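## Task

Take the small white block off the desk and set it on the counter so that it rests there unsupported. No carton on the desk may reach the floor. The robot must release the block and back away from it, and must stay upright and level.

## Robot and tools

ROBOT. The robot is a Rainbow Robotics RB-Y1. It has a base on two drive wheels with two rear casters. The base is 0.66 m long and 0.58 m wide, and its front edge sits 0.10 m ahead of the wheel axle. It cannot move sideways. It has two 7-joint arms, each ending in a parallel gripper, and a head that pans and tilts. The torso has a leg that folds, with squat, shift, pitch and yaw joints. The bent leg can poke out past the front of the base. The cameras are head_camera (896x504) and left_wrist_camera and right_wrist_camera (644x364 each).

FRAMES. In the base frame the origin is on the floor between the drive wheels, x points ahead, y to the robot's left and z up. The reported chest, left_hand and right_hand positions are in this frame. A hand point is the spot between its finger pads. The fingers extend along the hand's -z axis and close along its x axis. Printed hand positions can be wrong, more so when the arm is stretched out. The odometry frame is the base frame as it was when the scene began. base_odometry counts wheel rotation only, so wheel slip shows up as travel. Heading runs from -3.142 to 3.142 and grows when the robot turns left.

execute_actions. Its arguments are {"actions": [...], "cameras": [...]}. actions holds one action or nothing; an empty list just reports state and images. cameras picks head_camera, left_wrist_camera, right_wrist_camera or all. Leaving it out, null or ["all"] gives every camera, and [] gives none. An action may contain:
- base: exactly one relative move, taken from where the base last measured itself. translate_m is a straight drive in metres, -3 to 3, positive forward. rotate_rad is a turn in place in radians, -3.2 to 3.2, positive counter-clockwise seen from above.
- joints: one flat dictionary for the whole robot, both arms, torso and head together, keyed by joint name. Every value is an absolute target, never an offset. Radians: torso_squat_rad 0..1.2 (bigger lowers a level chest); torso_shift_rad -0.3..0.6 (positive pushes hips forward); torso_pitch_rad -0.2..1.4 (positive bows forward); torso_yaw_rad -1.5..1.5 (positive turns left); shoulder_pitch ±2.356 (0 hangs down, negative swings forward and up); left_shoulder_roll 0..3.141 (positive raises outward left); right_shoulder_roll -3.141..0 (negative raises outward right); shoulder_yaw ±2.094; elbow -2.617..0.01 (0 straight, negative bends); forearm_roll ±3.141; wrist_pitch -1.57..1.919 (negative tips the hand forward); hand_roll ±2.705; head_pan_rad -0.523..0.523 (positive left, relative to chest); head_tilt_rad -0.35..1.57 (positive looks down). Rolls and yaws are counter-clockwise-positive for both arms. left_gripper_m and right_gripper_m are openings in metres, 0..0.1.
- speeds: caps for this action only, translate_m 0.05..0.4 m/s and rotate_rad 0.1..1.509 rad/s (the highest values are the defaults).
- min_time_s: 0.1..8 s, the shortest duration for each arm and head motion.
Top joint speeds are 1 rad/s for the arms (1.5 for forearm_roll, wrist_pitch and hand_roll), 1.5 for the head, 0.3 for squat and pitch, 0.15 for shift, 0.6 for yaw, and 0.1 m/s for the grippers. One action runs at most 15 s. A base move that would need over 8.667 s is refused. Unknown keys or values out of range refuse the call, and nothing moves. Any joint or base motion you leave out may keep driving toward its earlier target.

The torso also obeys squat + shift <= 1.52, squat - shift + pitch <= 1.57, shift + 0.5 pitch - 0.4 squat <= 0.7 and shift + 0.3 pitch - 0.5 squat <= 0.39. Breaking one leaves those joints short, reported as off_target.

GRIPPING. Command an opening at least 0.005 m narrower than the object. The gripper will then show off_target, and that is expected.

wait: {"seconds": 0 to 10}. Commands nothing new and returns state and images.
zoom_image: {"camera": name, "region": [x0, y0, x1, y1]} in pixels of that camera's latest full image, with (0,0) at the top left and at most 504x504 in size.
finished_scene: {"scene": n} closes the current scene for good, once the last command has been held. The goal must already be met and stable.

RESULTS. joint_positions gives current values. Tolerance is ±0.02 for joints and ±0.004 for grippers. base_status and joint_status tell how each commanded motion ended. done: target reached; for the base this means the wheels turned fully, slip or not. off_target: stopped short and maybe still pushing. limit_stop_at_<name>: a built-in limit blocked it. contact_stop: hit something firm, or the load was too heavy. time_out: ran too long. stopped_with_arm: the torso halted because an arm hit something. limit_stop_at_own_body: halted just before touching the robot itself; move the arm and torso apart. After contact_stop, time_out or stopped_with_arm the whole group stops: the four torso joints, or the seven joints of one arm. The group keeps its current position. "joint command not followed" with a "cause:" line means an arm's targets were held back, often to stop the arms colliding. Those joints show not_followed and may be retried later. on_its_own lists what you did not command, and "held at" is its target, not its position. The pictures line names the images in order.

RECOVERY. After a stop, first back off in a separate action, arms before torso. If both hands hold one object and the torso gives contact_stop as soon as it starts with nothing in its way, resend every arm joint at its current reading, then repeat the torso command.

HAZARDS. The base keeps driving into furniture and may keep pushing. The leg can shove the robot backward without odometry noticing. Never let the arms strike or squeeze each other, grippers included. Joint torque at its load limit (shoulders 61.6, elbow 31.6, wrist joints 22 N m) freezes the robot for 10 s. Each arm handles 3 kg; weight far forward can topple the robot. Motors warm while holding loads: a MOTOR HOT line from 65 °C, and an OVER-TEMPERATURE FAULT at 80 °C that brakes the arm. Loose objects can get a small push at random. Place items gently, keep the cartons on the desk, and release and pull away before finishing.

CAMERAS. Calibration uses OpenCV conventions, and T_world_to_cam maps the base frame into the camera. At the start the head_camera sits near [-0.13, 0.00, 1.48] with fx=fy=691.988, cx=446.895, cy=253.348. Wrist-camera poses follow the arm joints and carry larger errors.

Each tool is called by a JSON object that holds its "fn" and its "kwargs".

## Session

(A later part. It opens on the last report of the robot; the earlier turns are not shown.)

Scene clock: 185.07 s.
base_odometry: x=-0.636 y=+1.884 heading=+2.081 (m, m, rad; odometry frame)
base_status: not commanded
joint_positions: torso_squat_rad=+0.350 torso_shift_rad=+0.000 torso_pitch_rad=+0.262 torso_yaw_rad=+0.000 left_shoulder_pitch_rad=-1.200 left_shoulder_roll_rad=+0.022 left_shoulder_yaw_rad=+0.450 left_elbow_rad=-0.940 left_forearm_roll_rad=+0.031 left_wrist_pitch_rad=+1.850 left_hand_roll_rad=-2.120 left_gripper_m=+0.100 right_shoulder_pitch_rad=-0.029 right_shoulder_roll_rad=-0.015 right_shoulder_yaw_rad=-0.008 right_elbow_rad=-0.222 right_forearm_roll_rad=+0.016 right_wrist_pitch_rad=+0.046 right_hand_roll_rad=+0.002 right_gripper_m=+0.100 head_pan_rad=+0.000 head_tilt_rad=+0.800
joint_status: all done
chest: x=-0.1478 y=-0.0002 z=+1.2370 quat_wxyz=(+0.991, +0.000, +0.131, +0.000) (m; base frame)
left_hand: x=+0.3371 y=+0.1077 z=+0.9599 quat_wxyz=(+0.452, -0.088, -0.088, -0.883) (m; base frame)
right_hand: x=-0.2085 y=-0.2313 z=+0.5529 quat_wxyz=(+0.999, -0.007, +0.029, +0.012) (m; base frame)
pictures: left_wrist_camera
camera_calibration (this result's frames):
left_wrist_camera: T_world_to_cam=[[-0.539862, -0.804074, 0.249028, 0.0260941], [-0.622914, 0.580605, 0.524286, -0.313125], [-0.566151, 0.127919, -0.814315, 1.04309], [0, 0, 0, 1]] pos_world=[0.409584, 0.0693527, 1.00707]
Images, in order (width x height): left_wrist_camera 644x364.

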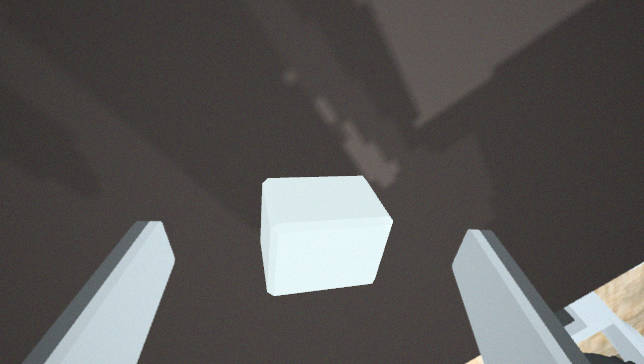

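The block is released on the counter. Now I straighten the torso (which lifts the hand away) and back off.

{"fn": "execute_actions", "kwargs": {"actions": [{"joints": {"torso_pitch_rad": 0.0}}], "cameras": []}}

{"fn": "execute_actions", "kwargs": {"actions": [{"base": {"translate_m": -0.4}, "joints": {"left_shoulder_pitch_rad": -0.3, "left_shoulder_yaw_rad": 0.0, "left_elbow_rad": -1.2, "left_wrist_pitch_rad": 0.5, "left_hand_roll_rad": 0.0, "head_tilt_rad": 0.6}}], "cameras": ["head_camera"]}}

Scene clock: 190.33 s.
base_odometry: x=-0.636 y=+1.884 heading=+2.081 (m, m, rad; odometry frame)
base_status: not commanded
joint_positions: torso_squat_rad=+0.350 torso_shift_rad=+0.000 torso_pitch_rad=+0.000 torso_yaw_rad=+0.000 left_shoulder_pitch_rad=-1.200 left_shoulder_roll_rad=+0.022 left_shoulder_yaw_rad=+0.450 left_elbow_rad=-0.940 left_forearm_roll_rad=+0.031 left_wrist_pitch_rad=+1.850 left_hand_roll_rad=-2.120 left_gripper_m=+0.100 right_shoulder_pitch_rad=-0.029 right_shoulder_roll_rad=-0.015 right_shoulder_yaw_rad=-0.008 right_elbow_rad=-0.222 right_forearm_roll_rad=+0.016 right_wrist_pitch_rad=+0.046 right_hand_roll_rad=+0.002 right_gripper_m=+0.100 head_pan_rad=+0.000 head_tilt_rad=+0.800
joint_status: all done
chest: x=-0.2280 y=-0.0002 z=+1.2475 quat_wxyz=(+1.000, +0.000, +0.000, +0.000) (m; base frame)
left_hand: x=+0.3122 y=+0.1077 z=+1.1055 quat_wxyz=(+0.437, +0.028, -0.146, -0.887) (m; base frame)
right_hand: x=-0.1095 y=-0.2313 z=+0.5711 quat_wxyz=(+0.995, -0.009, -0.101, +0.011) (m; base frame)
pictures: none
No camera images: the call's "cameras" was empty. Leave "cameras" out to get every camera's image.

Scene clock: 201.33 s.
TORQUE FAULT: left_elbow_rad reached its load limit. The robot stopped for 10 seconds, dropped its targets and accepts commands again. The stop added 8.2 s to the call and to motion_time.
base_odometry: x=-0.517 y=+1.671 heading=+2.082 (m, m, rad; odometry frame)
base_status: translate_m torque_fault (by the wheels' count: -0.243 of -0.400)
joint_positions: torso_squat_rad=+0.350 torso_shift_rad=+0.000 torso_pitch_rad=+0.000 torso_yaw_rad=+0.000 left_shoulder_pitch_rad=-0.687 left_shoulder_roll_rad=+0.023 left_shoulder_yaw_rad=+0.193 left_elbow_rad=-1.092 left_forearm_roll_rad=+0.031 left_wrist_pitch_rad=+1.070 left_hand_roll_rad=-0.883 left_gripper_m=+0.100 right_shoulder_pitch_rad=-0.029 right_shoulder_roll_rad=-0.015 right_shoulder_yaw_rad=-0.008 right_elbow_rad=-0.222 right_forearm_roll_rad=+0.016 right_wrist_pitch_rad=+0.046 right_hand_roll_rad=+0.002 right_gripper_m=+0.100 head_pan_rad=+0.000 head_tilt_rad=+0.600
joint_status: left_shoulder_pitch_rad torque_fault (moved +0.514 of +0.900); left_shoulder_yaw_rad torque_fault (moved -0.257 of -0.450); left_elbow_rad torque_fault (moved -0.152 of -0.260); left_wrist_pitch_rad torque_fault (moved -0.780 of -1.350); left_hand_roll_rad torque_fault (moved +1.237 of +2.120); the others done
on_its_own: left_shoulder_pitch_rad is held at -0.686, not at your -0.300, since a torque_fault; left_shoulder_yaw_rad is held at +0.193, not at your +0.000, since a torque_fault; left_elbow_rad is held at -1.091, not at your -1.200, since a torque_fault; left_wrist_pitch_rad is held at +1.070, not at your +0.500, since a torque_fault; left_hand_roll_rad is held at -0.883, not at your +0.000, since a torque_fault
chest: x=-0.2281 y=-0.0002 z=+1.2475 quat_wxyz=(+1.000, +0.000, +0.000, +0.000) (m; base frame)
left_hand: x=+0.3618 y=+0.1741 z=+0.9575 quat_wxyz=(+0.846, +0.108, -0.311, -0.419) (m; base frame)
right_hand: x=-0.1095 y=-0.2313 z=+0.5711 quat_wxyz=(+0.995, -0.008, -0.102, +0.011) (m; base frame)
pictures: head_camera
camera_calibration (this result's frames):
head_camera: T_world_to_cam=[[0.00668386, -0.999014, -0.0438938, 0.0665785], [-0.5985, 0.0311681, -0.800516, 1.09527], [0.801095, 0.031621, -0.597701, 0.978281], [0, 0, 0, 1]] pos_world=[-0.128623, 0.00144116, 1.46442]
Images, in order (width x height): head_camera 896x504.

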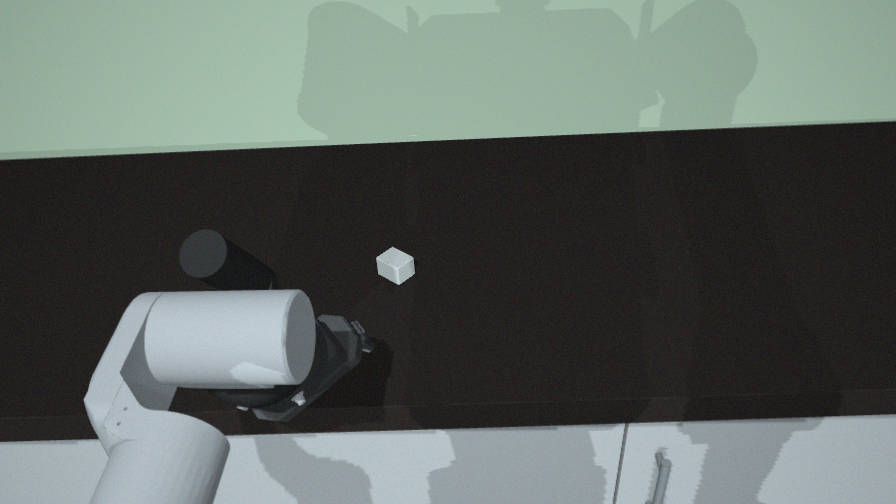

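{"fn": "execute_actions", "kwargs": {"actions": [{"joints": {"left_shoulder_pitch_rad": -0.6, "left_shoulder_yaw_rad": 0.1, "left_elbow_rad": -1.9, "left_wrist_pitch_rad": 1.07, "left_hand_roll_rad": -0.88}}], "cameras": []}}

{"fn": "execute_actions", "kwargs": {"actions": [{"base": {"translate_m": -0.35}}], "cameras": ["head_camera"]}}

Scene clock: 207.00 s.
base_odometry: x=-0.517 y=+1.671 heading=+2.082 (m, m, rad; odometry frame)
base_status: not commanded
joint_positions: torso_squat_rad=+0.350 torso_shift_rad=+0.000 torso_pitch_rad=+0.000 torso_yaw_rad=+0.000 left_shoulder_pitch_rad=-0.601 left_shoulder_roll_rad=+0.023 left_shoulder_yaw_rad=+0.100 left_elbow_rad=-1.900 left_forearm_roll_rad=+0.031 left_wrist_pitch_rad=+1.070 left_hand_roll_rad=-0.880 left_gripper_m=+0.100 right_shoulder_pitch_rad=-0.029 right_shoulder_roll_rad=-0.015 right_shoulder_yaw_rad=-0.008 right_elbow_rad=-0.222 right_forearm_roll_rad=+0.016 right_wrist_pitch_rad=+0.046 right_hand_roll_rad=+0.002 right_gripper_m=+0.100 head_pan_rad=+0.000 head_tilt_rad=+0.600
joint_status: all done
chest: x=-0.2281 y=-0.0002 z=+1.2475 quat_wxyz=(+1.000, +0.000, +0.000, +0.000) (m; base frame)
left_hand: x=+0.3541 y=+0.1581 z=+1.2515 quat_wxyz=(+0.672, +0.239, -0.597, -0.369) (m; base frame)
right_hand: x=-0.1095 y=-0.2313 z=+0.5711 quat_wxyz=(+0.995, -0.008, -0.102, +0.011) (m; base frame)
pictures: none
No camera images: the call's "cameras" was empty. Leave "cameras" out to get every camera's image.

Scene clock: 209.43 s.
base_odometry: x=-0.346 y=+1.366 heading=+2.080 (m, m, rad; odometry frame)
base_status: done
joint_positions: torso_squat_rad=+0.350 torso_shift_rad=+0.000 torso_pitch_rad=+0.000 torso_yaw_rad=+0.000 left_shoulder_pitch_rad=-0.600 left_shoulder_roll_rad=+0.023 left_shoulder_yaw_rad=+0.100 left_elbow_rad=-1.900 left_forearm_roll_rad=+0.031 left_wrist_pitch_rad=+1.070 left_hand_roll_rad=-0.880 left_gripper_m=+0.100 right_shoulder_pitch_rad=-0.029 right_shoulder_roll_rad=-0.015 right_shoulder_yaw_rad=-0.008 right_elbow_rad=-0.222 right_forearm_roll_rad=+0.016 right_wrist_pitch_rad=+0.046 right_hand_roll_rad=+0.002 right_gripper_m=+0.100 head_pan_rad=+0.000 head_tilt_rad=+0.600
joint_status: not commanded
chest: x=-0.2281 y=-0.0002 z=+1.2475 quat_wxyz=(+1.000, +0.000, +0.000, +0.000) (m; base frame)
left_hand: x=+0.3541 y=+0.1581 z=+1.2513 quat_wxyz=(+0.672, +0.239, -0.596, -0.369) (m; base frame)
right_hand: x=-0.1095 y=-0.2313 z=+0.5711 quat_wxyz=(+0.995, -0.008, -0.102, +0.011) (m; base frame)
pictures: head_camera
camera_calibration (this result's frames):
head_camera: T_world_to_cam=[[0.00667518, -0.999014, -0.0438803, 0.0665714], [-0.598597, 0.0311587, -0.800444, 1.09518], [0.801023, 0.0316097, -0.597799, 0.978356], [0, 0, 0, 1]] pos_world=[-0.12856, 0.00145587, 1.46441]
Images, in order (width x height): head_camera 896x504.

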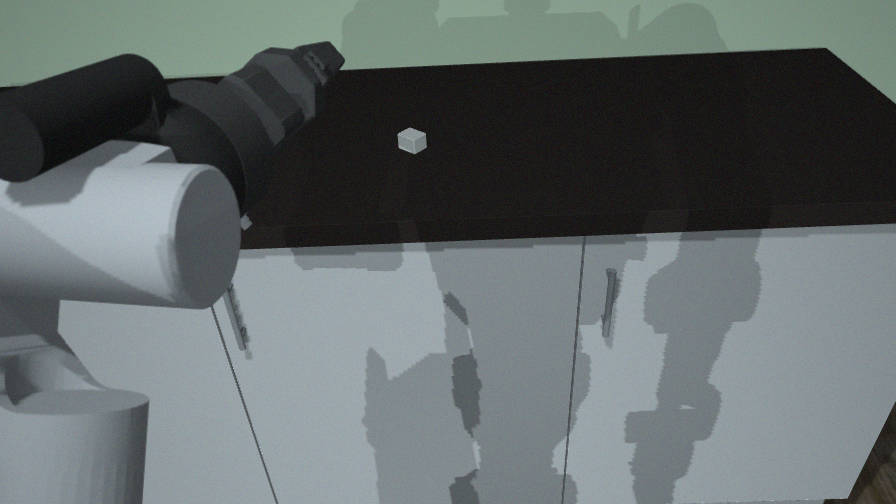

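The white block sits on the counter, and the robot is clear and upright. Ending scene 2.

{"fn": "finished_scene", "kwargs": {"scene": 2}}

The scene is finished: the task was done.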